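## Task

Move the yellow sponge from the counter into the bin marked N4 so that no part of it sticks out past the bin's rim. The bins must not be moved. The robot must not tip over or finish leaning, or the task fails. The sponge must stay in place on its own at the end, without the robot holding it there.

## Robot and tools

Robot: a Hello Robot Stretch 4, a single-arm mobile manipulator about 1.6 m tall. It has an omni-wheel base (rim within 0.23 m of the base origin), a lift riding on a mast, one arm that telescopes forward, a three-joint wrist and a two-finger gripper. Cameras: head_camera, head_left_camera, head_right_camera (fisheye) and wrist_camera. A loose object may occasionally get nudged by something outside the robot.

Frames: the base frame sits on the floor beneath the base centre, x forward, y left, z up. hand_pose is reported in it: a point between the open fingertips, whose axes equal the base axes when all wrist joints are 0; the printed value may be slightly wrong. The odometry frame is the base frame at the scene's start. base_odometry counts wheel rotation only, so slipping appears as motion; heading is positive to the left, range -3.142 to 3.142.

Tool execute_actions: argument "actions" is a list holding one action or none (none just reports state and pictures). Optional "cameras" picks images: omitted, null or ["all"] gives all, [] gives none; an unknown name rejects the call. An action contains "base" and/or "joints", plus optional "pace" and "contact_limits"; or "end_of_arm" by itself. All motions in it begin together.
- "base": exactly one relative command measured from where the base last reported itself: {"translate_m": d} straight drive in metres, forward positive, -2 to 2; {"strafe_m": d} sideways in metres, left positive, -2 to 2; {"rotate_rad": d} spin in place in radians, counter-clockwise (left) positive, -3.2 to 3.2.
- "joints": absolute targets keyed by name, any subset: lift_m 0 to 1.2 m; arm_m 0 to 0.55 m extension; wrist_yaw_rad -1.134 to 4.276 (0 points forward, positive turns left, 3.14 folded back, past 3.4 the arm may block it); wrist_pitch_rad -1.117 to 4.259 (0 level, 1.57 pointing down); wrist_roll_rad -1.117 to 4.259 (0 puts the fingers level, positive turns clockwise viewed from behind); gripper_m -0.038 to 0.141 m fingertip gap, negative values press the fingers together. Done tolerances: ±0.004 for lift, arm and gripper; ±0.02 yaw and roll; ±0.05 pitch. Out-of-range joint targets are clipped and noted; other bad values or unknown keys reject the whole call. No action runs past 15 s.
- "pace": "slow", "default", "fast" or "max" (base up to 0.1/0.3/0.4/0.6 m/s and 1/2/3/4 rad/s). With the lift above 0.2 the base is slowed further, down to 0.3 m/s and 1 rad/s at lift 1.2.
- "contact_limits": {"arm_m": v}, v from 0 (gentlest) to 0.75 (firmest), default 0.5; how hard the arm may push before a contact stop.
- {"end_of_arm": "enable_torque"} re-powers wrist or gripper motors that shut off.
A joint or base left out of an action may still be driving toward its previous target without the status saying so. Once a call reports a stop, later calls in the same reply are skipped.

Tool wait: {"seconds": 0 to 10}; commands nothing and returns state and images. Tool zoom_image: {"camera": name, "region": [x0, y0, x1, y1]} in pixels of that camera's latest full image, origin top-left, at most 504x504. Tool finished_scene: {"scene": n}; closes the scene irreversibly and reports success plus the next task. The sponge must already rest in the bin by itself. Replying without any tool call ends all remaining work.

Result lines: base_status and joint_status give each motion's ending: "done" (for the base, wheels turned the commanded amount even if slipping); "off_target" (stopped short, may still push); "contact_stop_at_<key>" (hit something; that part may go slack, a slack lift can sag, slack wheels can roll); "limit_stop_at_<name>", e.g. own_body (about to hit itself; moving away still works; likely with pitch below -0.2 and roll below -0.4 or above 4) or tilt (leaning over 6 degrees; lift, arm and wheels go slack and refuse commands); "torque_fault" (a wrist motor overloaded and went limp; send enable_torque). on_its_own lists things not commanded by this call; "held at" is a held target, not the actual position. lidar_m: 12 distances in metres, 30-degree sectors starting straight ahead and going counter-clockwise (4th left, 7th behind, 10th right); "-" means nothing seen or closer than 0.25 m; it sees from about 0.15 m up and misses glass, thin legs and much behind. wrist_depth_mm: 7x7 grid of median depths, 100 to 2000 mm, "-" invalid; includes the robot's body. turned_by_wheels vs turned_by_imu differing over about 0.1 rad signals a collision or slip. base_tilt is in degrees (forward/right positive), with a fixed offset up to 1.5. motor_effort is percent of max, positive toward higher values, peak in brackets; noisy with fixed offsets. For wheel_0..2, positive turns the base right.

Gripping: command a gap smaller than the object; squeezing harder pulls it toward the wrist by up to a third of the shortfall. Holding is only visible as a firm change in gripper_m effort, not in position or status. If fingertips catch on a surface, raise the lift. To unfold at scene start, send lift_m 0.4 with wrist_yaw_rad 0.

Avoid: dropping, slamming or shoving objects; moving the bins; driving or turning with over 1 kg held and arm_m above 0.2, especially fast; steady pushes with a raised gripper or high contact limit, which can tip the robot. Shorter total robot motion is better.

Camera calibration is given per camera in OpenCV form (K, distortion D, T_world_to_cam mapping base frame to camera, pos_world); values have small errors, larger for the wrist camera at long extension, and results list cameras whose numbers changed.

Each tool is called after "Request:" as a command line: name --argument value for each argument, lists and objects as JSON in quotes; but a table of rows of numbers goes row by row, as --pt "numbers of a row", without its own name.

## Session

Request:
execute_actions --actions '[]'

Scene clock: 0.00 s.
base_odometry: x=+0.000 y=+0.000 heading=+0.000 (m, m, rad; odometry frame)
turned_by_wheels: +0.000 (rad since the last result)
turned_by_imu: +0.000 (rad since the last result)
base_tilt: forward=+0.1 right=-0.2 (deg)
lidar_m: 2.57 2.44 2.41 1.59 1.25 1.22 1.36 1.52 0.82 0.90 1.43 2.45
base_status: not commanded
joint_positions: lift_m=+0.125 arm_m=-0.001 wrist_yaw_rad=+3.059 wrist_pitch_rad=+0.015 wrist_roll_rad=-0.005 gripper_m=+0.057
joint_status: not commanded
motor_effort: lift_m=+19 arm_m=+0 wrist_yaw_rad=-1 wrist_pitch_rad=-6 wrist_roll_rad=-1 gripper_m=-1 wheel_0=+0 wheel_1=+0 wheel_2=+0 (%)
hand_pose: x=-0.1104 y=+0.1108 z=+0.2993 quat_wxyz=(+0.041, -0.008, -0.002, +0.999) (m; base frame)
wrist_depth_mm: 138 247 1708 1499 1336 1182 1098 / 118 142 1708 1499 1336 1182 1078 / 114 141 1618 1499 1336 1182 1078 / 125 158 1661 1464 1308 1182 1060 / 137 1808 1708 1464 1308 1160 1060 / 1430 1537 219 1430 1138 1138 1060 / 960 878 809 158 778 891 878
pictures: head_camera, head_left_camera, head_right_camera, wrist_camera
Images, in order (width x height): head_camera 420x560, head_left_camera 420x672, head_right_camera 420x672, wrist_camera 616x392.

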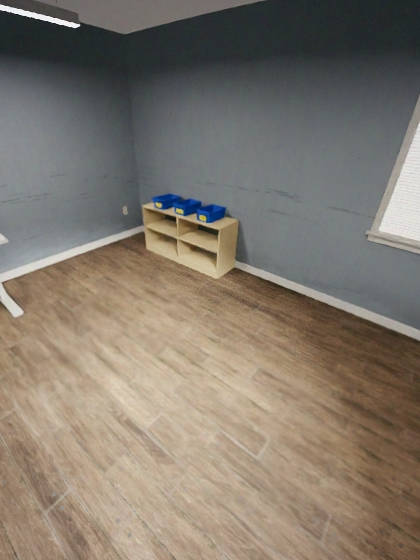

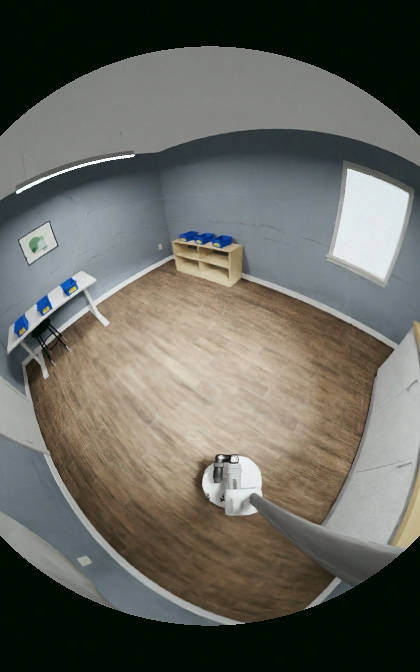

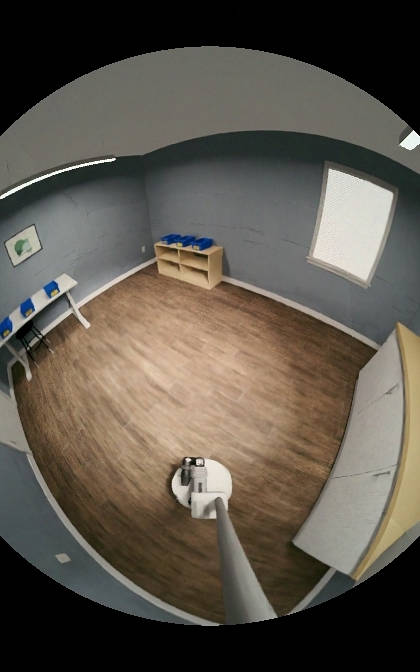

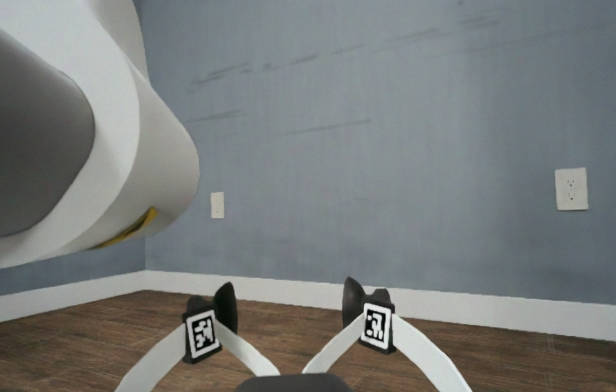

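Request:
zoom_image --camera "head_camera" --region '[130, 180, 250, 240]'

Request:
zoom_image --camera "head_left_camera" --region '[0, 260, 120, 360]'

Request:
execute_actions --actions '[{"base":{"rotate_rad":-1.9},"joints":{"lift_m":0.95,"wrist_yaw_rad":0},"pace":"fast"}]'

Region (130, 180, 250, 240) of head_camera's 420x560 image, scaled by 4.200, with more detail than that image has.

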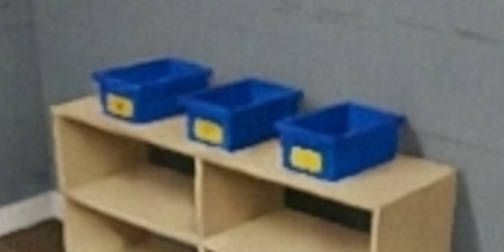

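Region (0, 260, 120, 360) of head_left_camera's 420x672 image, scaled by 4.200, with more detail than that image has.

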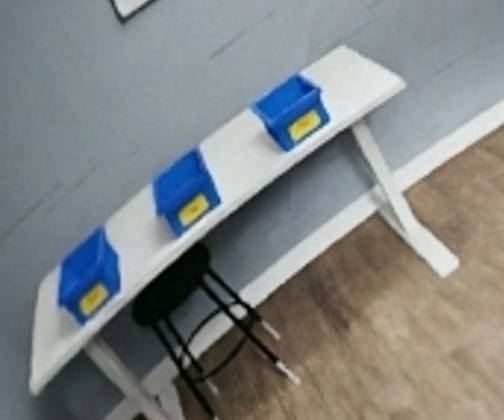

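Scene clock: 5.20 s.
base_odometry: x=+0.000 y=+0.000 heading=-1.900 (m, m, rad; odometry frame)
turned_by_wheels: -1.900 (rad since the last result)
turned_by_imu: -1.922 (rad since the last result)
base_tilt: forward=+0.1 right=-0.4 (deg)
lidar_m: 0.82 1.01 2.44 2.45 2.57 2.41 2.30 1.39 1.24 1.24 1.50 0.81
base_status: done
joint_positions: lift_m=+0.950 arm_m=-0.001 wrist_yaw_rad=+0.000 wrist_pitch_rad=+0.015 wrist_roll_rad=-0.005 gripper_m=+0.057
joint_status: all done
motor_effort: lift_m=+22(25) arm_m=-1(0) wrist_yaw_rad=-2(8) wrist_pitch_rad=-6(7) wrist_roll_rad=+0(1) gripper_m=+0(3) wheel_0=+1(8) wheel_1=+1(9) wheel_2=+0(8) (%)
hand_pose: x=+0.4584 y=-0.0874 z=+1.1237 quat_wxyz=(+1.000, -0.003, +0.007, +0.000) (m; base frame)
wrist_depth_mm: 1618 1499 1397 1308 1255 1182 1138 / 1618 1499 1430 1336 1255 1182 1118 / 1618 1464 1397 1308 1229 1182 1118 / 1618 1499 1397 1308 1255 1182 1118 / 1576 1499 1366 1308 1229 1182 1098 / 1118 1118 218 1060 842 1138 1098 / 788 723 647 158 591 1138 1098
pictures: head_camera, head_left_camera, head_right_camera, wrist_camera
camera_calibration (this result's frames):
wrist_camera: T_world_to_cam=[[-0.0464825, -0.998568, -0.0265007, -0.051333], [0.0327664, 0.0249909, -0.999151, 1.17878], [0.998382, -0.0473114, 0.0315578, -0.273837], [0, 0, 0, 1]] pos_world=[0.232384, -0.093674, 1.18506]
Images, in order (width x height): head_camera 420x560, head_left_camera 420x672, head_right_camera 420x672, wrist_camera 616x392.

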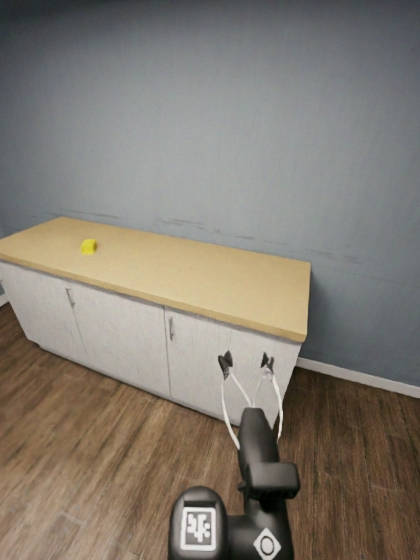

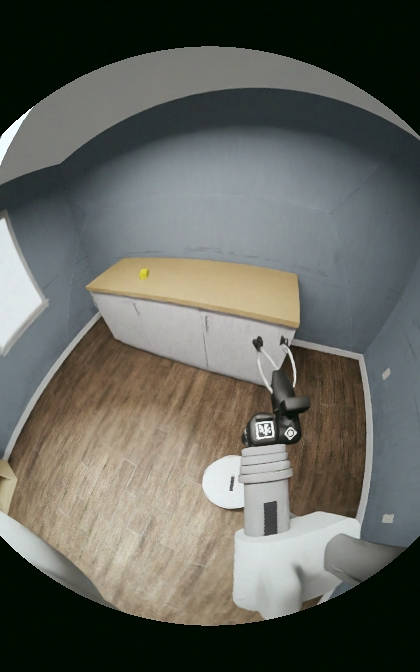

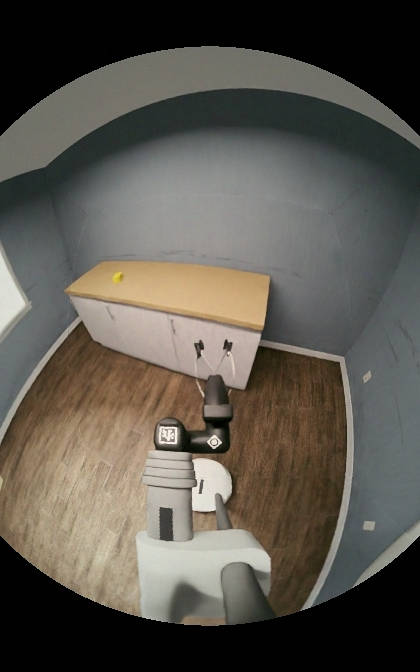

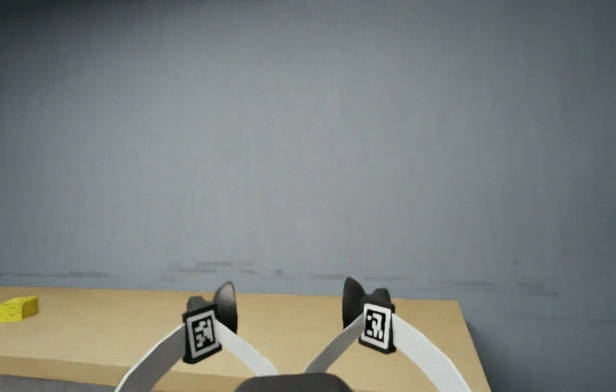

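Request:
execute_actions --actions '[{"base":{"rotate_rad":-0.3},"joints":{"wrist_pitch_rad":0.6,"gripper_m":0.13},"pace":"fast"}]' --cameras '[]'

Request:
execute_actions --actions '[{"base":{"strafe_m":1.27},"pace":"fast"}]' --cameras '["head_camera","wrist_camera"]'

Scene clock: 7.60 s.
base_odometry: x=+0.000 y=+0.000 heading=-2.200 (m, m, rad; odometry frame)
turned_by_wheels: -0.300 (rad since the last result)
turned_by_imu: -0.303 (rad since the last result)
base_tilt: forward=+0.1 right=-0.3 (deg)
lidar_m: 0.82 0.86 1.25 2.43 2.56 3.07 2.63 1.74 1.28 1.23 1.30 1.55
base_status: done
joint_positions: lift_m=+0.950 arm_m=-0.001 wrist_yaw_rad=+0.000 wrist_pitch_rad=+0.602 wrist_roll_rad=-0.005 gripper_m=+0.130
joint_status: all done
motor_effort: lift_m=+23(22) arm_m=+0(0) wrist_yaw_rad=-2(0) wrist_pitch_rad=-4(4) wrist_roll_rad=+0(1) gripper_m=-1(0) wheel_0=+1(1) wheel_1=+0(5) wheel_2=+0(5) (%)
hand_pose: x=+0.4077 y=-0.0875 z=+0.9648 quat_wxyz=(+0.955, -0.002, +0.296, +0.001) (m; base frame)
wrist_depth_mm: 1138 1138 1138 1182 1182 1229 1182 / 820 820 831 1229 1281 1281 1308 / 634 640 654 1336 1397 1366 1397 / 699 699 707 1464 1464 1499 1499 / 768 768 768 1576 1618 1618 1618 / 854 809 854 1366 220 1430 1464 / 946 904 931 158 1229 1255 1281
pictures: none
No camera images: the call's "cameras" was empty. Leave "cameras" out to get every camera's image.

Scene clock: 12.30 s.
base_odometry: x=+1.027 y=-0.747 heading=-2.200 (m, m, rad; odometry frame)
turned_by_wheels: +0.000 (rad since the last result)
turned_by_imu: +0.006 (rad since the last result)
base_tilt: forward=+0.0 right=-0.2 (deg)
lidar_m: 0.87 0.95 1.20 1.16 1.26 1.64 3.20 2.52 2.62 2.51 1.20 0.91
base_status: done
joint_positions: lift_m=+0.950 arm_m=-0.001 wrist_yaw_rad=+0.000 wrist_pitch_rad=+0.602 wrist_roll_rad=-0.005 gripper_m=+0.130
joint_status: not commanded
motor_effort: lift_m=+22(22) arm_m=+0(0) wrist_yaw_rad=-1(1) wrist_pitch_rad=-5(5) wrist_roll_rad=+0(1) gripper_m=+6(2) wheel_0=+0(8) wheel_1=-2(8) wheel_2=+1(2) (%)
hand_pose: x=+0.4077 y=-0.0874 z=+0.9647 quat_wxyz=(+0.955, -0.002, +0.296, +0.001) (m; base frame)
wrist_depth_mm: 1182 1182 1182 1182 1182 1205 1229 / 1229 831 831 831 820 831 820 / 707 723 723 723 723 723 723 / 1430 778 778 778 788 788 798 / 1618 854 866 866 866 866 878 / 1464 904 946 960 220 946 946 / 1281 1060 1025 158 1060 1042 1078
pictures: head_camera, wrist_camera
camera_calibration (this result's frames):
wrist_camera: T_world_to_cam=[[-0.0536702, -0.998552, 0.00378915, -0.0842792], [-0.525796, 0.0250341, -0.850242, 1.1057], [0.848916, -0.047625, -0.526378, 0.380909], [0, 0, 0, 1]] pos_world=[0.253487, -0.0936965, 1.14093]
Images, in order (width x height): head_camera 420x560, wrist_camera 616x392.

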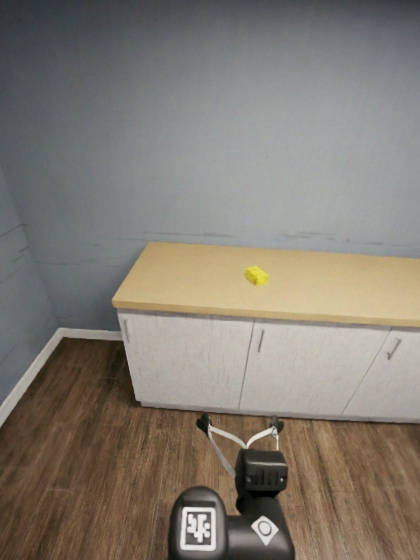

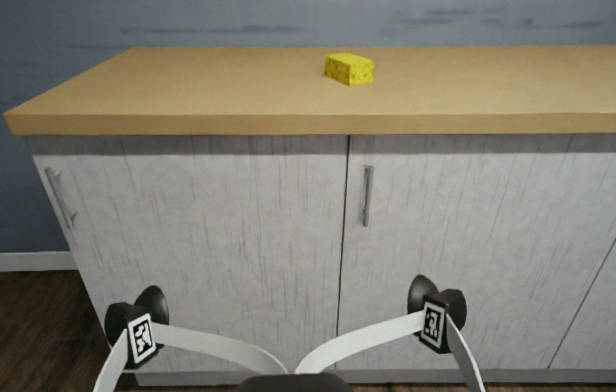

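Request:
execute_actions --actions '[{"base":{"strafe_m":-0.15},"joints":{"wrist_pitch_rad":1.57,"lift_m":1.17},"pace":"fast"}]' --cameras '[]'

Request:
execute_actions --actions '[{"base":{"translate_m":0.52},"joints":{"arm_m":0.3},"pace":"fast"}]' --cameras '["head_camera","wrist_camera"]'

Scene clock: 14.30 s.
base_odometry: x=+0.906 y=-0.659 heading=-2.200 (m, m, rad; odometry frame)
turned_by_wheels: +0.000 (rad since the last result)
turned_by_imu: -0.001 (rad since the last result)
base_tilt: forward=+0.1 right=-0.2 (deg)
lidar_m: 0.86 0.94 1.35 1.31 1.42 1.74 3.20 2.51 2.43 2.36 1.19 0.90
base_status: done
joint_positions: lift_m=+1.170 arm_m=-0.001 wrist_yaw_rad=+0.000 wrist_pitch_rad=+1.570 wrist_roll_rad=-0.005 gripper_m=+0.130
joint_status: all done
motor_effort: lift_m=+22(25) arm_m=+0(0) wrist_yaw_rad=-1(1) wrist_pitch_rad=+0(3) wrist_roll_rad=-1(0) gripper_m=+2(1) wheel_0=-1(5) wheel_1=+0(9) wheel_2=+2(1) (%)
hand_pose: x=+0.1701 y=-0.0874 z=+1.0595 quat_wxyz=(+0.707, -0.002, +0.707, +0.002) (m; base frame)
wrist_depth_mm: 1281 1281 1281 1308 1336 1308 1336 / 1255 1281 1281 1281 1308 1336 1336 / 1255 1255 1281 1281 1308 1308 1336 / 1229 1255 1281 1255 1281 1281 1336 / 1229 1229 1042 1060 1281 1308 1336 / 1229 1229 1042 1060 220 1255 1281 / 1229 1205 1229 158 1255 1281 1281
pictures: none
No camera images: the call's "cameras" was empty. Leave "cameras" out to get every camera's image.

Scene clock: 17.47 s.
base_odometry: x=+0.600 y=-1.080 heading=-2.200 (m, m, rad; odometry frame)
turned_by_wheels: +0.000 (rad since the last result)
turned_by_imu: -0.003 (rad since the last result)
base_tilt: forward=+0.1 right=-0.2 (deg)
lidar_m: 0.34 0.38 0.55 1.29 1.37 1.94 3.78 3.20 2.45 1.21 0.50 0.37
base_status: done
joint_positions: lift_m=+1.170 arm_m=+0.299 wrist_yaw_rad=+0.000 wrist_pitch_rad=+1.570 wrist_roll_rad=-0.005 gripper_m=+0.130
joint_status: all done
motor_effort: lift_m=+23(22) arm_m=+7(6) wrist_yaw_rad=-2(1) wrist_pitch_rad=+0(1) wrist_roll_rad=-1(1) gripper_m=+0(1) wheel_0=-1(6) wheel_1=-1(5) wheel_2=+1(9) (%)
hand_pose: x=+0.4699 y=-0.0874 z=+1.0595 quat_wxyz=(+0.707, -0.002, +0.707, +0.002) (m; base frame)
wrist_depth_mm: 370 375 382 384 389 394 397 / 368 373 377 382 387 392 394 / 366 370 375 334 382 387 392 / 364 368 373 375 379 384 387 / 362 366 370 373 379 382 387 / 357 362 366 370 220 379 382 / 357 357 362 158 373 377 382
pictures: head_camera, wrist_camera
camera_calibration (this result's frames):
wrist_camera: T_world_to_cam=[[-0.0270097, -0.998563, 0.0462895, -0.138835], [-0.998513, 0.0247569, -0.0485687, 0.591752], [0.0473529, -0.0475325, -0.997747, 1.25409], [0, 0, 0, 1]] pos_world=[0.527737, -0.0936753, 1.28643]
Images, in order (width x height): head_camera 420x560, wrist_camera 616x392.

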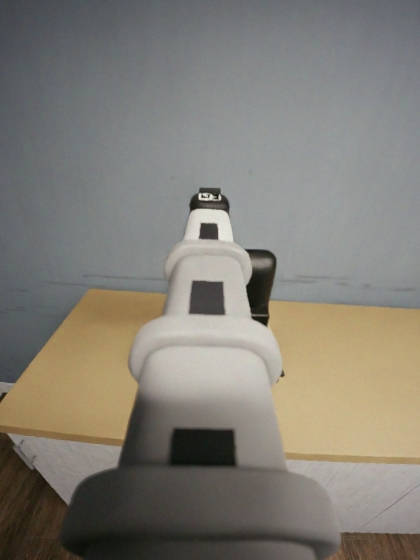

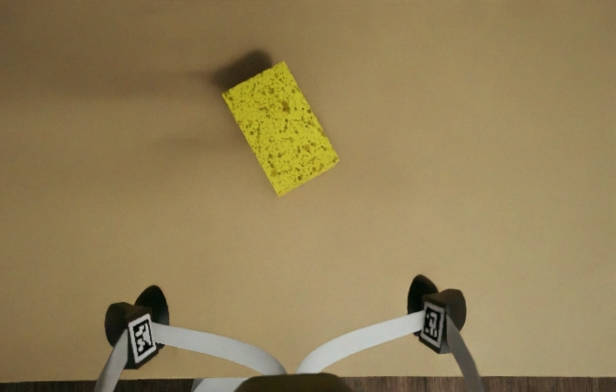

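Request:
execute_actions --actions '[{"joints":{"arm_m":0.43,"wrist_roll_rad":-0.52,"lift_m":1.10},"pace":"fast"}]' --cameras '["wrist_camera"]'

Scene clock: 18.97 s.
base_odometry: x=+0.600 y=-1.080 heading=-2.200 (m, m, rad; odometry frame)
turned_by_wheels: +0.000 (rad since the last result)
turned_by_imu: +0.000 (rad since the last result)
base_tilt: forward=+0.0 right=-0.2 (deg)
lidar_m: 0.36 0.39 0.56 1.30 1.37 1.98 3.81 3.20 2.45 1.21 0.49 0.37
base_status: not commanded
joint_positions: lift_m=+1.100 arm_m=+0.429 wrist_yaw_rad=+0.000 wrist_pitch_rad=+1.570 wrist_roll_rad=-0.520 gripper_m=+0.130
joint_status: all done
motor_effort: lift_m=+17(21) arm_m=+7(7) wrist_yaw_rad=-2(2) wrist_pitch_rad=+1(1) wrist_roll_rad=-1(6) gripper_m=+2(3) wheel_0=-1(1) wheel_1=-1(1) wheel_2=+0(1) (%)
hand_pose: x=+0.6000 y=-0.0874 z=+0.9900 quat_wxyz=(+0.684, -0.182, +0.683, +0.182) (m; base frame)
wrist_depth_mm: 303 306 309 314 319 322 325 / 300 303 307 310 315 319 324 / 298 301 306 309 312 315 320 / 296 298 303 306 310 315 317 / 293 297 298 260 307 310 315 / 293 293 297 258 220 309 314 / 290 291 294 158 303 307 310
pictures: wrist_camera
camera_calibration (this result's frames):
wrist_camera: T_world_to_cam=[[0.467953, -0.882517, 0.0467367, -0.419364], [-0.881376, -0.469918, -0.0485209, 0.604632], [0.0647829, -0.0184871, -0.997728, 1.1706], [0, 0, 0, 1]] pos_world=[0.653317, -0.0643278, 1.21687]
Images, in order (width x height): wrist_camera 616x392.

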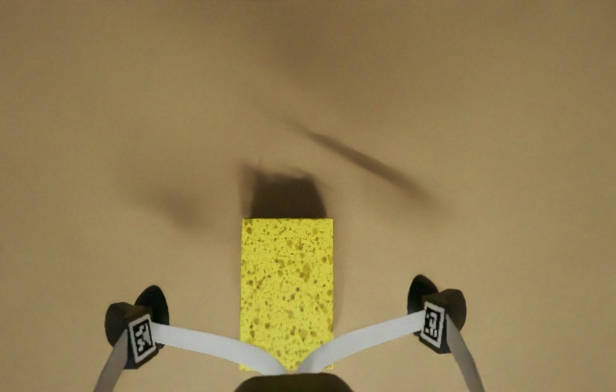

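Request:
execute_actions --actions '[{"joints":{"lift_m":1.05}}]' --cameras '[]'

Request:
execute_actions --actions '[{"joints":{"gripper_m":0.025}}]' --cameras '["wrist_camera"]'

Request:
execute_actions --actions '[{"joints":{"lift_m":1.15}}]' --cameras '["wrist_camera"]'

Scene clock: 20.27 s.
base_odometry: x=+0.600 y=-1.080 heading=-2.200 (m, m, rad; odometry frame)
turned_by_wheels: +0.000 (rad since the last result)
turned_by_imu: +0.000 (rad since the last result)
base_tilt: forward=+0.0 right=-0.2 (deg)
lidar_m: 0.35 0.40 0.55 1.30 1.36 1.96 3.79 3.19 2.45 1.22 0.48 0.38
base_status: not commanded
joint_positions: lift_m=+1.050 arm_m=+0.429 wrist_yaw_rad=+0.000 wrist_pitch_rad=+1.570 wrist_roll_rad=-0.520 gripper_m=+0.130
joint_status: all done
motor_effort: lift_m=+17(17) arm_m=+7(7) wrist_yaw_rad=-2(2) wrist_pitch_rad=+0(0) wrist_roll_rad=+0(0) gripper_m=+3(2) wheel_0=-1(1) wheel_1=-1(1) wheel_2=+0(0) (%)
hand_pose: x=+0.6000 y=-0.0874 z=+0.9400 quat_wxyz=(+0.684, -0.182, +0.683, +0.182) (m; base frame)
wrist_depth_mm: 253 256 259 263 265 270 273 / 251 255 257 262 264 267 271 / 249 253 255 258 262 265 268 / 247 251 254 256 259 263 266 / 246 249 250 211 257 260 264 / 244 245 249 209 220 259 262 / 242 244 206 158 254 256 259
pictures: none
No camera images: the call's "cameras" was empty. Leave "cameras" out to get every camera's image.

Scene clock: 22.23 s.
base_odometry: x=+0.600 y=-1.080 heading=-2.200 (m, m, rad; odometry frame)
turned_by_wheels: +0.000 (rad since the last result)
turned_by_imu: +0.000 (rad since the last result)
base_tilt: forward=+0.0 right=-0.2 (deg)
lidar_m: 0.35 0.39 0.58 1.29 1.39 1.96 3.79 3.20 2.46 1.24 0.50 0.36
base_status: not commanded
joint_positions: lift_m=+1.050 arm_m=+0.429 wrist_yaw_rad=+0.000 wrist_pitch_rad=+1.570 wrist_roll_rad=-0.520 gripper_m=+0.025
joint_status: all done
motor_effort: lift_m=+17(17) arm_m=+7(7) wrist_yaw_rad=-1(2) wrist_pitch_rad=+0(0) wrist_roll_rad=-3(2) gripper_m=-15(15) wheel_0=-1(1) wheel_1=-1(1) wheel_2=+0(0) (%)
hand_pose: x=+0.6000 y=-0.0874 z=+0.9400 quat_wxyz=(+0.684, -0.182, +0.683, +0.182) (m; base frame)
wrist_depth_mm: 253 256 259 263 266 268 271 / 251 254 257 260 264 267 270 / 250 252 255 258 262 265 267 / 248 250 254 256 259 263 266 / 246 248 250 200 257 260 264 / 244 247 197 198 211 259 262 / 242 174 196 197 253 257 259
pictures: wrist_camera
camera_calibration (this result's frames):
wrist_camera: T_world_to_cam=[[0.467953, -0.882516, 0.0467366, -0.41703], [-0.881376, -0.469918, -0.0485207, 0.602209], [0.0647826, -0.018487, -0.997728, 1.12074], [0, 0, 0, 1]] pos_world=[0.653318, -0.0643278, 1.1669]
Images, in order (width x height): wrist_camera 616x392.

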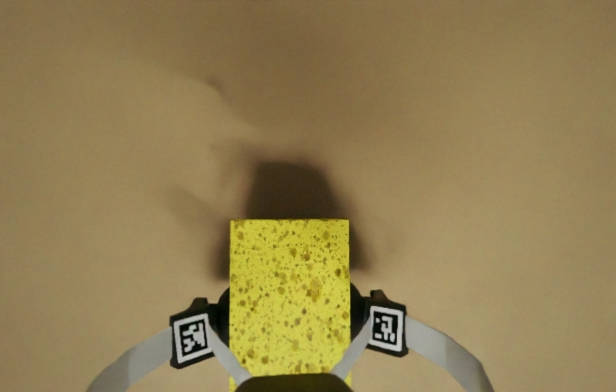

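Scene clock: 23.67 s.
base_odometry: x=+0.600 y=-1.080 heading=-2.200 (m, m, rad; odometry frame)
turned_by_wheels: +0.000 (rad since the last result)
turned_by_imu: +0.000 (rad since the last result)
base_tilt: forward=+0.0 right=-0.2 (deg)
lidar_m: 0.36 0.37 0.55 1.30 1.37 1.97 3.78 3.19 2.47 1.20 0.50 0.37
base_status: not commanded
joint_positions: lift_m=+1.150 arm_m=+0.429 wrist_yaw_rad=+0.000 wrist_pitch_rad=+1.570 wrist_roll_rad=-0.520 gripper_m=+0.025
joint_status: all done
motor_effort: lift_m=+23(25) arm_m=+7(7) wrist_yaw_rad=-2(2) wrist_pitch_rad=+0(1) wrist_roll_rad=-1(0) gripper_m=-15(17) wheel_0=-1(1) wheel_1=-1(1) wheel_2=+0(0) (%)
hand_pose: x=+0.6000 y=-0.0874 z=+1.0395 quat_wxyz=(+0.684, -0.182, +0.683, +0.182) (m; base frame)
wrist_depth_mm: 351 355 362 364 368 373 377 / 349 351 357 362 364 370 375 / 345 349 353 357 364 368 373 / 343 347 351 355 362 366 370 / 340 345 347 200 355 362 366 / 340 342 197 198 211 359 364 / 336 174 196 196 349 357 359
pictures: wrist_camera
camera_calibration (this result's frames):
wrist_camera: T_world_to_cam=[[0.467954, -0.882517, 0.0467332, -0.421676], [-0.881376, -0.469918, -0.0485143, 0.607029], [0.0647754, -0.0184871, -0.997729, 1.22], [0, 0, 0, 1]] pos_world=[0.65332, -0.0643278, 1.26638]
Images, in order (width x height): wrist_camera 616x392.

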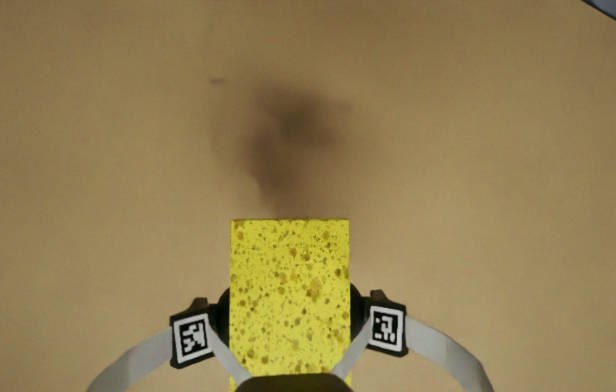

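Request:
execute_actions --actions '[{"base":{"translate_m":-2.0},"joints":{"arm_m":0.0,"wrist_roll_rad":0},"pace":"fast"}]' --cameras '[]'

Request:
execute_actions --actions '[{"base":{"rotate_rad":2.3},"joints":{"lift_m":0.9},"pace":"fast"}]' --cameras '["head_camera","head_left_camera"]'

Scene clock: 31.73 s.
base_odometry: x=+1.777 y=+0.537 heading=-2.200 (m, m, rad; odometry frame)
turned_by_wheels: +0.000 (rad since the last result)
turned_by_imu: +0.009 (rad since the last result)
base_tilt: forward=+0.1 right=-0.3 (deg)
lidar_m: 2.35 1.92 1.44 1.01 1.07 1.50 1.70 1.07 1.33 2.30 2.42 2.41
base_status: done
joint_positions: lift_m=+1.150 arm_m=+0.001 wrist_yaw_rad=+0.000 wrist_pitch_rad=+1.570 wrist_roll_rad=+0.000 gripper_m=+0.025
joint_status: all done
motor_effort: lift_m=+23(23) arm_m=-7(8) wrist_yaw_rad=-1(3) wrist_pitch_rad=+0(0) wrist_roll_rad=+1(4) gripper_m=-16(15) wheel_0=+1(5) wheel_1=+1(4) wheel_2=-1(8) (%)
hand_pose: x=+0.1723 y=-0.0874 z=+1.0395 quat_wxyz=(+0.707, +0.000, +0.707, +0.000) (m; base frame)
wrist_depth_mm: 1229 1255 1255 1281 1281 1336 1308 / 1229 1255 1255 1281 1281 1308 1308 / 1229 1255 1281 1255 1281 1281 1308 / 1205 1229 1255 1255 1281 1281 1308 / 1205 1229 1025 200 1281 1255 1281 / 1205 1205 197 198 211 1255 1281 / 1205 174 196 197 1229 1255 1281
pictures: none
No camera images: the call's "cameras" was empty. Leave "cameras" out to get every camera's image.

Scene clock: 35.03 s.
base_odometry: x=+1.777 y=+0.537 heading=+0.100 (m, m, rad; odometry frame)
turned_by_wheels: +2.300 (rad since the last result)
turned_by_imu: +2.326 (rad since the last result)
base_tilt: forward=+0.1 right=-0.2 (deg)
lidar_m: 1.16 1.70 1.11 1.07 1.83 2.29 2.69 2.36 2.36 1.64 1.02 1.01
base_status: done
joint_positions: lift_m=+0.900 arm_m=+0.001 wrist_yaw_rad=+0.000 wrist_pitch_rad=+1.570 wrist_roll_rad=+0.000 gripper_m=+0.025
joint_status: all done
motor_effort: lift_m=+17(21) arm_m=-7(7) wrist_yaw_rad=-1(1) wrist_pitch_rad=-1(0) wrist_roll_rad=+0(0) gripper_m=-17(16) wheel_0=-1(5) wheel_1=+1(4) wheel_2=+1(5) (%)
hand_pose: x=+0.1723 y=-0.0874 z=+0.7900 quat_wxyz=(+0.707, +0.000, +0.707, +0.000) (m; base frame)
wrist_depth_mm: 1008 1008 1025 1025 1042 1042 1078 / 1008 1008 1008 1008 1042 1042 1060 / 991 1008 1008 1025 1025 1042 1060 / 976 976 991 1008 1025 1042 1042 / 991 976 788 200 1025 1025 1025 / 960 976 197 199 211 1025 1025 / 946 174 196 196 1008 1008 1025
pictures: head_camera, head_left_camera
Images, in order (width x height): head_camera 420x560, head_left_camera 420x672.

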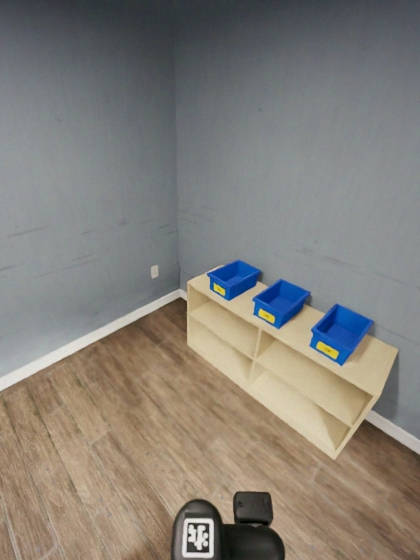

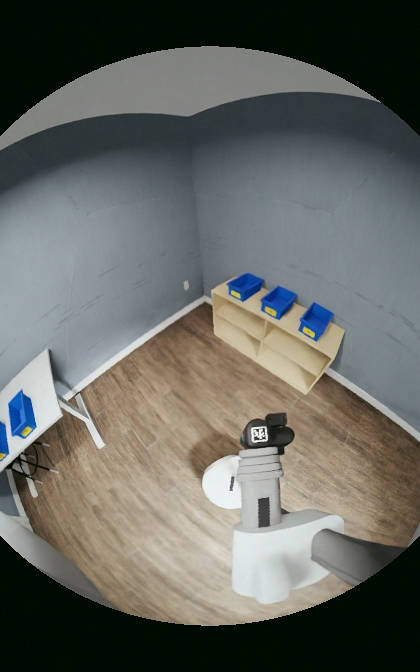

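Request:
zoom_image --camera "head_camera" --region '[200, 270, 360, 370]'

Request:
zoom_image --camera "head_left_camera" --region '[0, 380, 60, 470]'

Region (200, 270, 360, 370) of head_camera's 420x560 image, scaled by 3.150, with more detail than that image has; it fills the top 315 rows of this view, and the rest is white.

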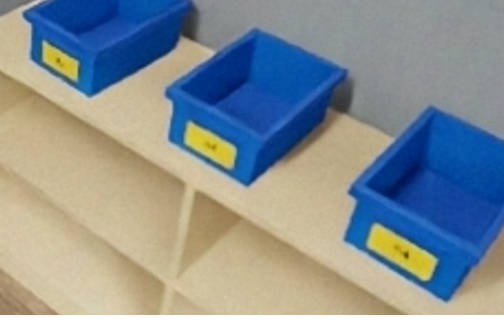

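Region (0, 380, 60, 470) of head_left_camera's 420x672 image, scaled by 5.600, with more detail than that image has.

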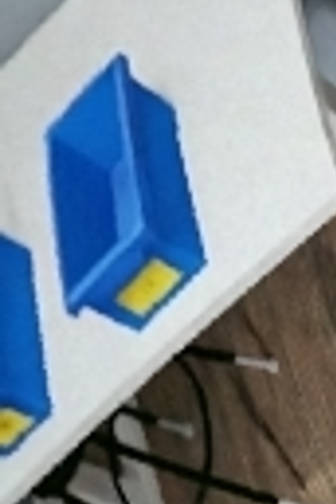

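Request:
execute_actions --actions '[{"base":{"rotate_rad":-0.745},"joints":{"lift_m":0.4,"wrist_pitch_rad":0,"wrist_yaw_rad":0.45},"pace":"fast"}]' --cameras '["head_camera","wrist_camera"]'

Scene clock: 38.80 s.
base_odometry: x=+1.777 y=+0.537 heading=-0.645 (m, m, rad; odometry frame)
turned_by_wheels: -0.745 (rad since the last result)
turned_by_imu: -0.753 (rad since the last result)
base_tilt: forward=-0.1 right=-0.1 (deg)
lidar_m: 1.01 1.04 1.50 1.69 1.06 1.36 2.29 2.44 2.42 2.36 1.93 1.44
base_status: done
joint_positions: lift_m=+0.400 arm_m=+0.001 wrist_yaw_rad=+0.450 wrist_pitch_rad=+0.002 wrist_roll_rad=+0.000 gripper_m=+0.025
joint_status: all done
motor_effort: lift_m=+17(18) arm_m=-6(7) wrist_yaw_rad=-1(6) wrist_pitch_rad=-7(11) wrist_roll_rad=+0(1) gripper_m=-13(16) wheel_0=+1(7) wheel_1=+1(4) wheel_2=+0(6) (%)
hand_pose: x=+0.4699 y=+0.0467 z=+0.5777 quat_wxyz=(+0.975, +0.000, +0.001, +0.223) (m; base frame)
wrist_depth_mm: 1756 1576 1430 1281 1138 1060 991 / 1756 1576 1397 1255 1138 1042 976 / 1708 1576 1397 1255 1138 1042 976 / 1661 1160 991 1042 917 1042 960 / 1576 1397 917 200 1118 1025 946 / 1255 1281 197 198 211 1008 960 / 1255 174 196 197 741 842 960
pictures: head_camera, wrist_camera
camera_calibration (this result's frames):
wrist_camera: T_world_to_cam=[[0.392361, -0.91925, -0.0321354, -0.138025], [0.02768, 0.0467212, -0.998524, 0.630566], [0.919395, 0.390893, 0.0437764, -0.252162], [0, 0, 0, 1]] pos_world=[0.268538, -0.0577723, 0.636239]
Images, in order (width x height): head_camera 420x560, wrist_camera 616x392.

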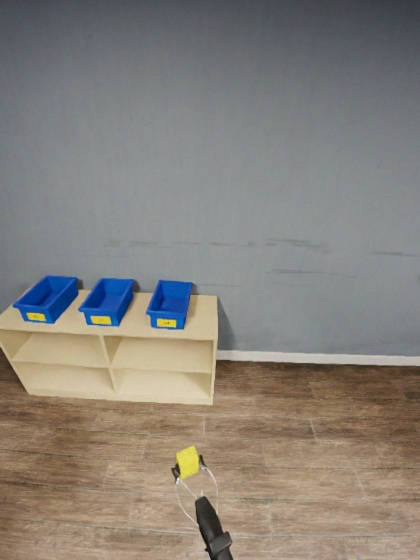

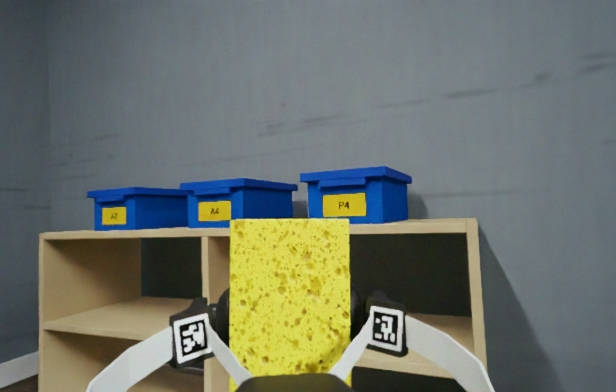

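Request:
zoom_image --camera "wrist_camera" --region '[80, 170, 260, 240]'

Region (80, 170, 260, 240) of wrist_camera's 616x392 image, scaled by 2.800.

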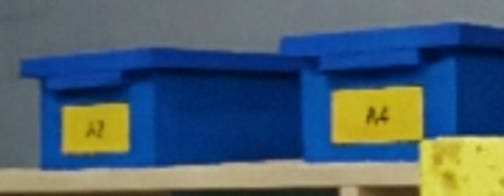

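Request:
execute_actions --actions '[{"base":{"rotate_rad":1.553},"joints":{"lift_m":0.53,"wrist_yaw_rad":0.0},"pace":"fast"}]' --cameras '[]'

Request:
execute_actions --actions '[{"base":{"strafe_m":1.1},"pace":"fast"}]' --cameras '["head_camera","wrist_camera"]'

Scene clock: 40.77 s.
base_odometry: x=+1.777 y=+0.537 heading=+0.908 (m, m, rad; odometry frame)
turned_by_wheels: +1.553 (rad since the last result)
turned_by_imu: +1.570 (rad since the last result)
base_tilt: forward=+0.0 right=-0.2 (deg)
lidar_m: 1.69 1.05 1.29 2.28 2.41 2.47 2.38 1.95 1.46 1.00 1.05 1.44
base_status: done
joint_positions: lift_m=+0.530 arm_m=+0.001 wrist_yaw_rad=+0.000 wrist_pitch_rad=+0.002 wrist_roll_rad=+0.000 gripper_m=+0.025
joint_status: all done
motor_effort: lift_m=+23(26) arm_m=-6(6) wrist_yaw_rad=-2(6) wrist_pitch_rad=-7(7) wrist_roll_rad=+1(0) gripper_m=-13(16) wheel_0=-1(7) wheel_1=+1(6) wheel_2=+1(9) (%)
hand_pose: x=+0.4606 y=-0.0874 z=+0.7073 quat_wxyz=(+1.000, +0.000, +0.001, +0.000) (m; base frame)
wrist_depth_mm: 1464 1464 1464 1499 1537 1576 1618 / 1430 1464 1499 1499 1537 1537 1576 / 1464 1464 1464 1499 1499 1499 1537 / 1430 1464 1430 1499 1499 1537 1537 / 1430 1430 1430 200 1499 1499 1537 / 1397 1430 197 198 210 1499 1537 / 1397 175 196 196 1464 1464 1499
pictures: none
No camera images: the call's "cameras" was empty. Leave "cameras" out to get every camera's image.

Scene clock: 44.73 s.
base_odometry: x=+0.910 y=+1.214 heading=+0.908 (m, m, rad; odometry frame)
turned_by_wheels: +0.000 (rad since the last result)
turned_by_imu: +0.004 (rad since the last result)
base_tilt: forward=+0.2 right=-0.2 (deg)
lidar_m: 0.91 0.93 1.25 1.19 1.27 1.74 2.33 2.47 2.58 2.11 2.22 0.95
base_status: done
joint_positions: lift_m=+0.530 arm_m=+0.001 wrist_yaw_rad=+0.000 wrist_pitch_rad=+0.002 wrist_roll_rad=+0.000 gripper_m=+0.025
joint_status: not commanded
motor_effort: lift_m=+22(23) arm_m=-6(7) wrist_yaw_rad=-1(2) wrist_pitch_rad=-7(6) wrist_roll_rad=+0(1) gripper_m=-16(16) wheel_0=-1(11) wheel_1=-1(9) wheel_2=+0(1) (%)
hand_pose: x=+0.4605 y=-0.0874 z=+0.7074 quat_wxyz=(+1.000, +0.000, +0.001, +0.000) (m; base frame)
wrist_depth_mm: 1464 1499 1499 1499 1576 1576 1576 / 1430 1464 1464 1499 1499 1537 1576 / 1464 1464 1499 1537 1499 1537 1537 / 1430 715 1499 1464 750 1537 1537 / 891 723 683 200 1025 1499 1576 / 960 1060 197 199 211 1499 1499 / 1430 174 196 196 1042 1499 1499
pictures: head_camera, wrist_camera
camera_calibration (this result's frames):
wrist_camera: T_world_to_cam=[[-0.0463455, -0.998408, -0.0321466, -0.0583751], [0.0454456, 0.0300405, -0.998515, 0.75688], [0.997891, -0.0477376, 0.043981, -0.271488], [0, 0, 0, 1]] pos_world=[0.233813, -0.0939794, 0.76582]
Images, in order (width x height): head_camera 420x560, wrist_camera 616x392.

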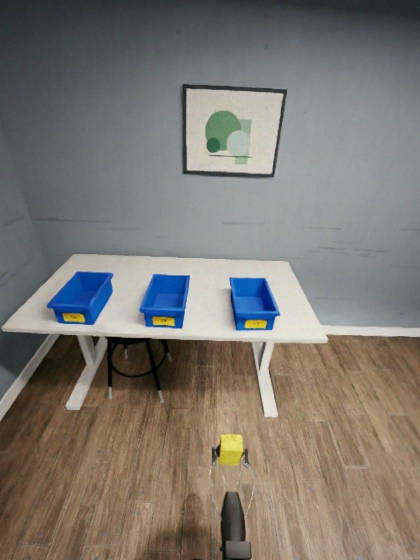

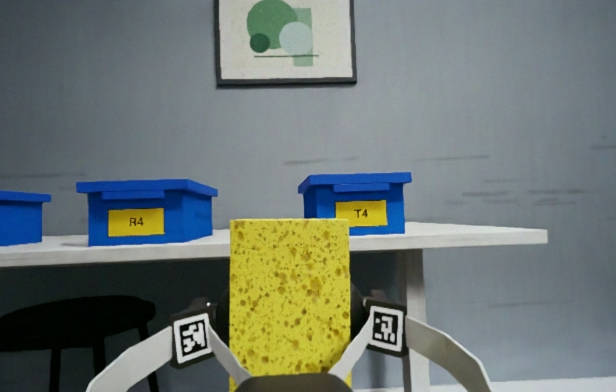

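Request:
execute_actions --actions '[{"base":{"strafe_m":0.70},"joints":{"lift_m":0.49},"pace":"fast"}]' --cameras '["head_camera","wrist_camera"]'

Scene clock: 47.93 s.
base_odometry: x=+0.358 y=+1.645 heading=+0.908 (m, m, rad; odometry frame)
turned_by_wheels: +0.000 (rad since the last result)
turned_by_imu: +0.003 (rad since the last result)
base_tilt: forward=+0.0 right=-0.2 (deg)
lidar_m: 0.90 0.70 0.50 0.48 0.54 0.75 2.30 2.44 3.32 2.82 1.30 0.95
base_status: done
joint_positions: lift_m=+0.490 arm_m=+0.001 wrist_yaw_rad=+0.000 wrist_pitch_rad=+0.002 wrist_roll_rad=+0.000 gripper_m=+0.025
joint_status: all done
motor_effort: lift_m=+18(21) arm_m=-6(6) wrist_yaw_rad=-2(1) wrist_pitch_rad=-6(7) wrist_roll_rad=-1(0) gripper_m=-16(14) wheel_0=+1(10) wheel_1=+1(12) wheel_2=+0(0) (%)
hand_pose: x=+0.4605 y=-0.0874 z=+0.6678 quat_wxyz=(+1.000, +0.000, +0.001, +0.000) (m; base frame)
wrist_depth_mm: 1025 1464 1499 1537 1537 1537 1576 / 1008 1464 1499 1537 1537 1537 1576 / 991 1464 1499 1499 1499 1537 1576 / 991 1464 1464 741 1499 768 904 / 976 1366 683 200 1537 1537 1537 / 976 1464 197 198 211 1499 1537 / 976 174 196 196 1078 1499 1499
pictures: head_camera, wrist_camera
camera_calibration (this result's frames):
wrist_camera: T_world_to_cam=[[-0.0463431, -0.998408, -0.0321472, -0.0596484], [0.0454547, 0.0300407, -0.998515, 0.71733], [0.997891, -0.0477355, 0.0439902, -0.269752], [0, 0, 0, 1]] pos_world=[0.233812, -0.0939793, 0.726213]
Images, in order (width x height): head_camera 420x560, wrist_camera 616x392.

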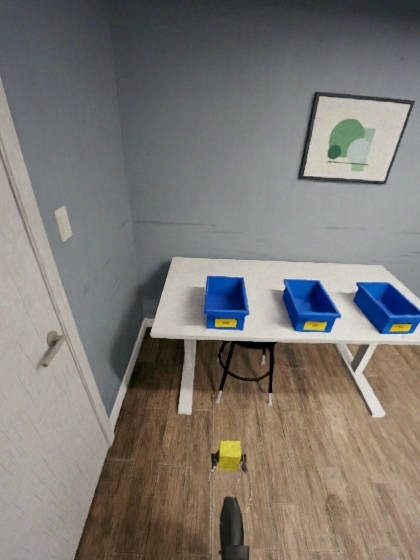

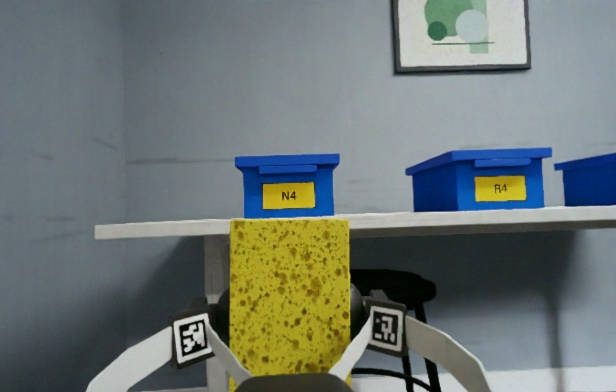

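Request:
execute_actions --actions '[{"base":{"translate_m":0.45},"joints":{"lift_m":1.02,"wrist_pitch_rad":1.57},"pace":"fast"}]' --cameras '[]'

Request:
execute_actions --actions '[{"joints":{"arm_m":0.46},"pace":"fast"}]' --cameras '["wrist_camera","head_right_camera"]'

Scene clock: 50.67 s.
base_odometry: x=+0.634 y=+1.999 heading=+0.908 (m, m, rad; odometry frame)
turned_by_wheels: +0.000 (rad since the last result)
turned_by_imu: -0.002 (rad since the last result)
base_tilt: forward=+0.0 right=-0.3 (deg)
lidar_m: 0.46 0.47 0.45 0.48 0.49 0.71 2.24 2.93 3.32 2.81 0.68 0.49
base_status: done
joint_positions: lift_m=+1.020 arm_m=+0.001 wrist_yaw_rad=+0.000 wrist_pitch_rad=+1.570 wrist_roll_rad=+0.000 gripper_m=+0.025
joint_status: all done
motor_effort: lift_m=+22(26) arm_m=-6(6) wrist_yaw_rad=-1(1) wrist_pitch_rad=+0(5) wrist_roll_rad=+0(1) gripper_m=-17(15) wheel_0=+1(6) wheel_1=+0(7) wheel_2=+0(10) (%)
hand_pose: x=+0.1723 y=-0.0874 z=+0.9095 quat_wxyz=(+0.707, +0.000, +0.707, +0.000) (m; base frame)
wrist_depth_mm: 1008 1138 1138 1160 1160 1182 1205 / 991 1118 1138 1138 1160 1182 1182 / 976 1118 1118 1138 1160 1160 1182 / 931 1098 1118 1138 1160 1160 1160 / 931 1098 904 200 1138 1160 1160 / 946 1078 197 199 211 1138 1138 / 931 174 196 196 1098 1138 1138
pictures: none
No camera images: the call's "cameras" was empty. Leave "cameras" out to get every camera's image.

Scene clock: 52.70 s.
base_odometry: x=+0.634 y=+1.999 heading=+0.908 (m, m, rad; odometry frame)
turned_by_wheels: +0.000 (rad since the last result)
turned_by_imu: +0.000 (rad since the last result)
base_tilt: forward=+0.1 right=-0.1 (deg)
lidar_m: 0.45 0.49 0.45 0.49 0.50 0.70 2.25 2.90 3.35 2.82 0.67 0.46
base_status: not commanded
joint_positions: lift_m=+1.020 arm_m=+0.459 wrist_yaw_rad=+0.000 wrist_pitch_rad=+1.570 wrist_roll_rad=+0.000 gripper_m=+0.025
joint_status: all done
motor_effort: lift_m=+23(23) arm_m=+7(9) wrist_yaw_rad=-2(2) wrist_pitch_rad=+0(1) wrist_roll_rad=+1(1) gripper_m=-16(15) wheel_0=+0(0) wheel_1=+0(0) wheel_2=+0(0) (%)
hand_pose: x=+0.6299 y=-0.0874 z=+0.9095 quat_wxyz=(+0.707, +0.000, +0.707, +0.000) (m; base frame)
wrist_depth_mm: 410 415 421 424 430 436 439 / 407 413 314 322 306 433 436 / 404 410 410 415 373 430 433 / 402 404 407 413 377 424 427 / 397 402 290 200 382 424 424 / 397 402 197 198 211 418 421 / 394 174 196 196 293 418 421
pictures: head_right_camera, wrist_camera
camera_calibration (this result's frames):
wrist_camera: T_world_to_cam=[[-0.0320281, -0.998415, 0.0462846, -0.124391], [-0.998375, 0.0297744, -0.0485876, 0.744591], [0.0471325, -0.0477656, -0.997746, 1.09696], [0, 0, 0, 1]] pos_world=[0.687694, -0.0939666, 1.13642]
Images, in order (width x height): head_right_camera 420x672, wrist_camera 616x392.

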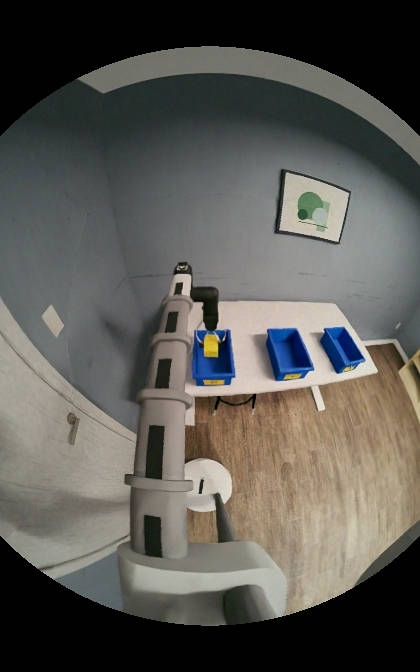

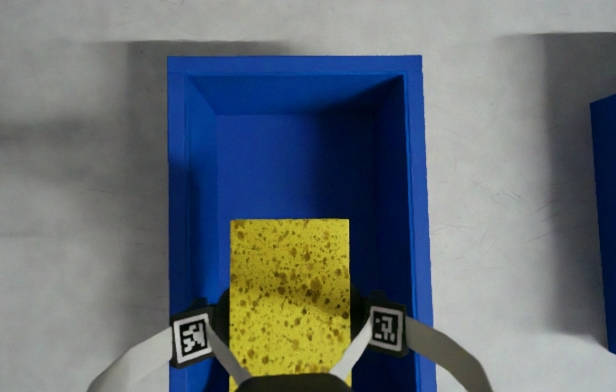

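Request:
execute_actions --actions '[{"joints":{"arm_m":0.49,"lift_m":0.875}}]' --cameras '["wrist_camera"]'

Request:
execute_actions --actions '[{"joints":{"gripper_m":0.08}}]' --cameras '["wrist_camera"]'

Request:
execute_actions --actions '[{"joints":{"lift_m":1.02},"pace":"fast"}]' --cameras '["wrist_camera"]'

Scene clock: 54.70 s.
base_odometry: x=+0.634 y=+1.999 heading=+0.908 (m, m, rad; odometry frame)
turned_by_wheels: +0.000 (rad since the last result)
turned_by_imu: +0.000 (rad since the last result)
base_tilt: forward=+0.1 right=-0.2 (deg)
lidar_m: 0.46 0.49 0.47 0.47 0.52 0.69 2.24 2.92 3.33 2.82 0.67 0.51
base_status: not commanded
joint_positions: lift_m=+0.875 arm_m=+0.489 wrist_yaw_rad=+0.000 wrist_pitch_rad=+1.570 wrist_roll_rad=+0.000 gripper_m=+0.025
joint_status: all done
motor_effort: lift_m=+17(22) arm_m=+7(10) wrist_yaw_rad=-1(1) wrist_pitch_rad=+0(1) wrist_roll_rad=+2(1) gripper_m=-15(16) wheel_0=+1(0) wheel_1=+0(0) wheel_2=+0(0) (%)
hand_pose: x=+0.6598 y=-0.0874 z=+0.7650 quat_wxyz=(+0.707, +0.000, +0.707, +0.000) (m; base frame)
wrist_depth_mm: 266 160 162 164 166 162 285 / 265 187 229 233 236 183 283 / 263 185 267 271 272 184 282 / 262 184 265 268 271 185 281 / 259 182 262 200 270 187 156 / 257 181 197 199 211 189 154 / 255 156 196 196 265 168 153
pictures: wrist_camera
camera_calibration (this result's frames):
wrist_camera: T_world_to_cam=[[-0.0322458, -0.998407, 0.0462912, -0.116605], [-0.998378, 0.0300015, -0.0483826, 0.767284], [0.0469168, -0.0477763, -0.997756, 0.951493], [0, 0, 0, 1]] pos_world=[0.717638, -0.0939798, 0.991879]
Images, in order (width x height): wrist_camera 616x392.

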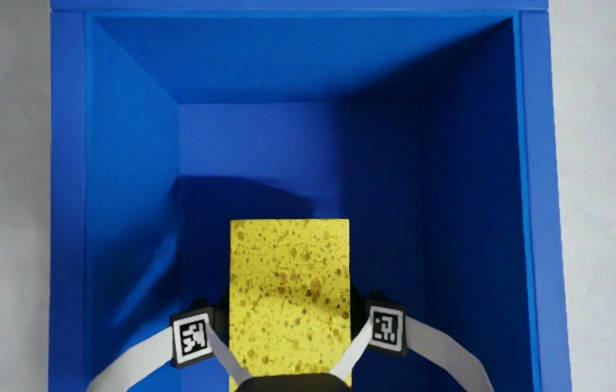

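Scene clock: 56.07 s.
base_odometry: x=+0.634 y=+1.999 heading=+0.908 (m, m, rad; odometry frame)
turned_by_wheels: +0.000 (rad since the last result)
turned_by_imu: +0.000 (rad since the last result)
base_tilt: forward=+0.1 right=-0.1 (deg)
lidar_m: 0.47 0.47 0.46 0.49 0.52 0.72 2.24 2.90 3.35 2.81 0.67 0.49
base_status: not commanded
joint_positions: lift_m=+0.875 arm_m=+0.489 wrist_yaw_rad=+0.000 wrist_pitch_rad=+1.570 wrist_roll_rad=+0.000 gripper_m=+0.080
joint_status: all done
motor_effort: lift_m=+17(17) arm_m=+7(7) wrist_yaw_rad=-1(1) wrist_pitch_rad=+0(0) wrist_roll_rad=+0(1) gripper_m=-1(16) wheel_0=+1(0) wheel_1=+0(0) wheel_2=+0(0) (%)
hand_pose: x=+0.6598 y=-0.0874 z=+0.7650 quat_wxyz=(+0.707, +0.000, +0.707, +0.000) (m; base frame)
wrist_depth_mm: 266 160 162 163 166 162 286 / 265 188 229 233 238 183 283 / 263 186 268 271 272 184 282 / 262 183 265 268 271 186 281 / 259 182 263 221 268 186 156 / 258 181 220 220 216 188 154 / 256 156 218 153 264 169 153
pictures: wrist_camera
camera_calibration (this result's frames):
wrist_camera: T_world_to_cam=[[-0.0322458, -0.998407, 0.0462912, -0.116605], [-0.998378, 0.0300016, -0.0483826, 0.767284], [0.0469168, -0.0477763, -0.997756, 0.951493], [0, 0, 0, 1]] pos_world=[0.717638, -0.0939798, 0.991879]
Images, in order (width x height): wrist_camera 616x392.

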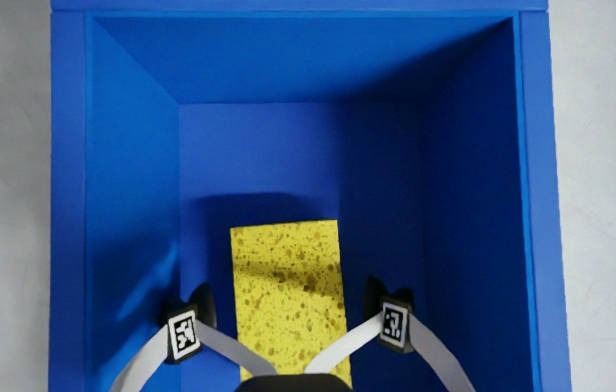

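Scene clock: 57.43 s.
base_odometry: x=+0.634 y=+1.999 heading=+0.908 (m, m, rad; odometry frame)
turned_by_wheels: +0.000 (rad since the last result)
turned_by_imu: +0.000 (rad since the last result)
base_tilt: forward=+0.0 right=-0.2 (deg)
lidar_m: 0.47 0.48 0.47 0.47 0.50 0.71 2.25 2.91 3.34 2.81 0.69 0.48
base_status: not commanded
joint_positions: lift_m=+1.020 arm_m=+0.489 wrist_yaw_rad=+0.000 wrist_pitch_rad=+1.570 wrist_roll_rad=+0.000 gripper_m=+0.080
joint_status: all done
motor_effort: lift_m=+23(26) arm_m=+7(7) wrist_yaw_rad=-1(1) wrist_pitch_rad=+0(0) wrist_roll_rad=+2(0) gripper_m=-3(0) wheel_0=+1(1) wheel_1=+0(0) wheel_2=+0(0) (%)
hand_pose: x=+0.6598 y=-0.0874 z=+0.9095 quat_wxyz=(+0.707, +0.000, +0.707, +0.000) (m; base frame)
wrist_depth_mm: 413 413 421 424 430 436 439 / 407 413 415 421 427 430 439 / 404 407 345 404 334 427 433 / 402 404 407 413 379 424 430 / 399 402 364 366 387 421 427 / 397 399 402 364 216 415 421 / 394 397 286 153 315 415 421
pictures: wrist_camera
camera_calibration (this result's frames):
wrist_camera: T_world_to_cam=[[-0.0322458, -0.998407, 0.0462912, -0.123294], [-0.998378, 0.0300016, -0.0483829, 0.77428], [0.046917, -0.0477763, -0.997756, 1.09569], [0, 0, 0, 1]] pos_world=[0.717642, -0.0939798, 1.1364]
Images, in order (width x height): wrist_camera 616x392.

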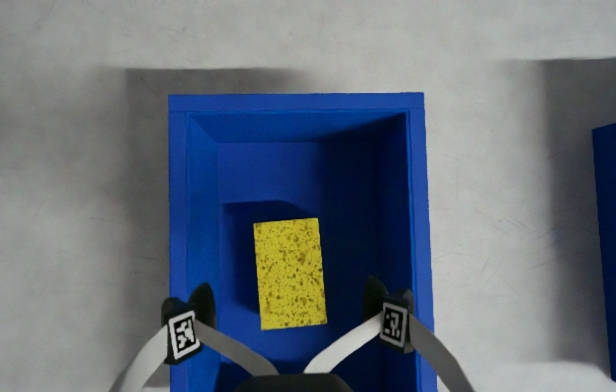

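Request:
finished_scene --scene 1

The scene is finished: the task was done.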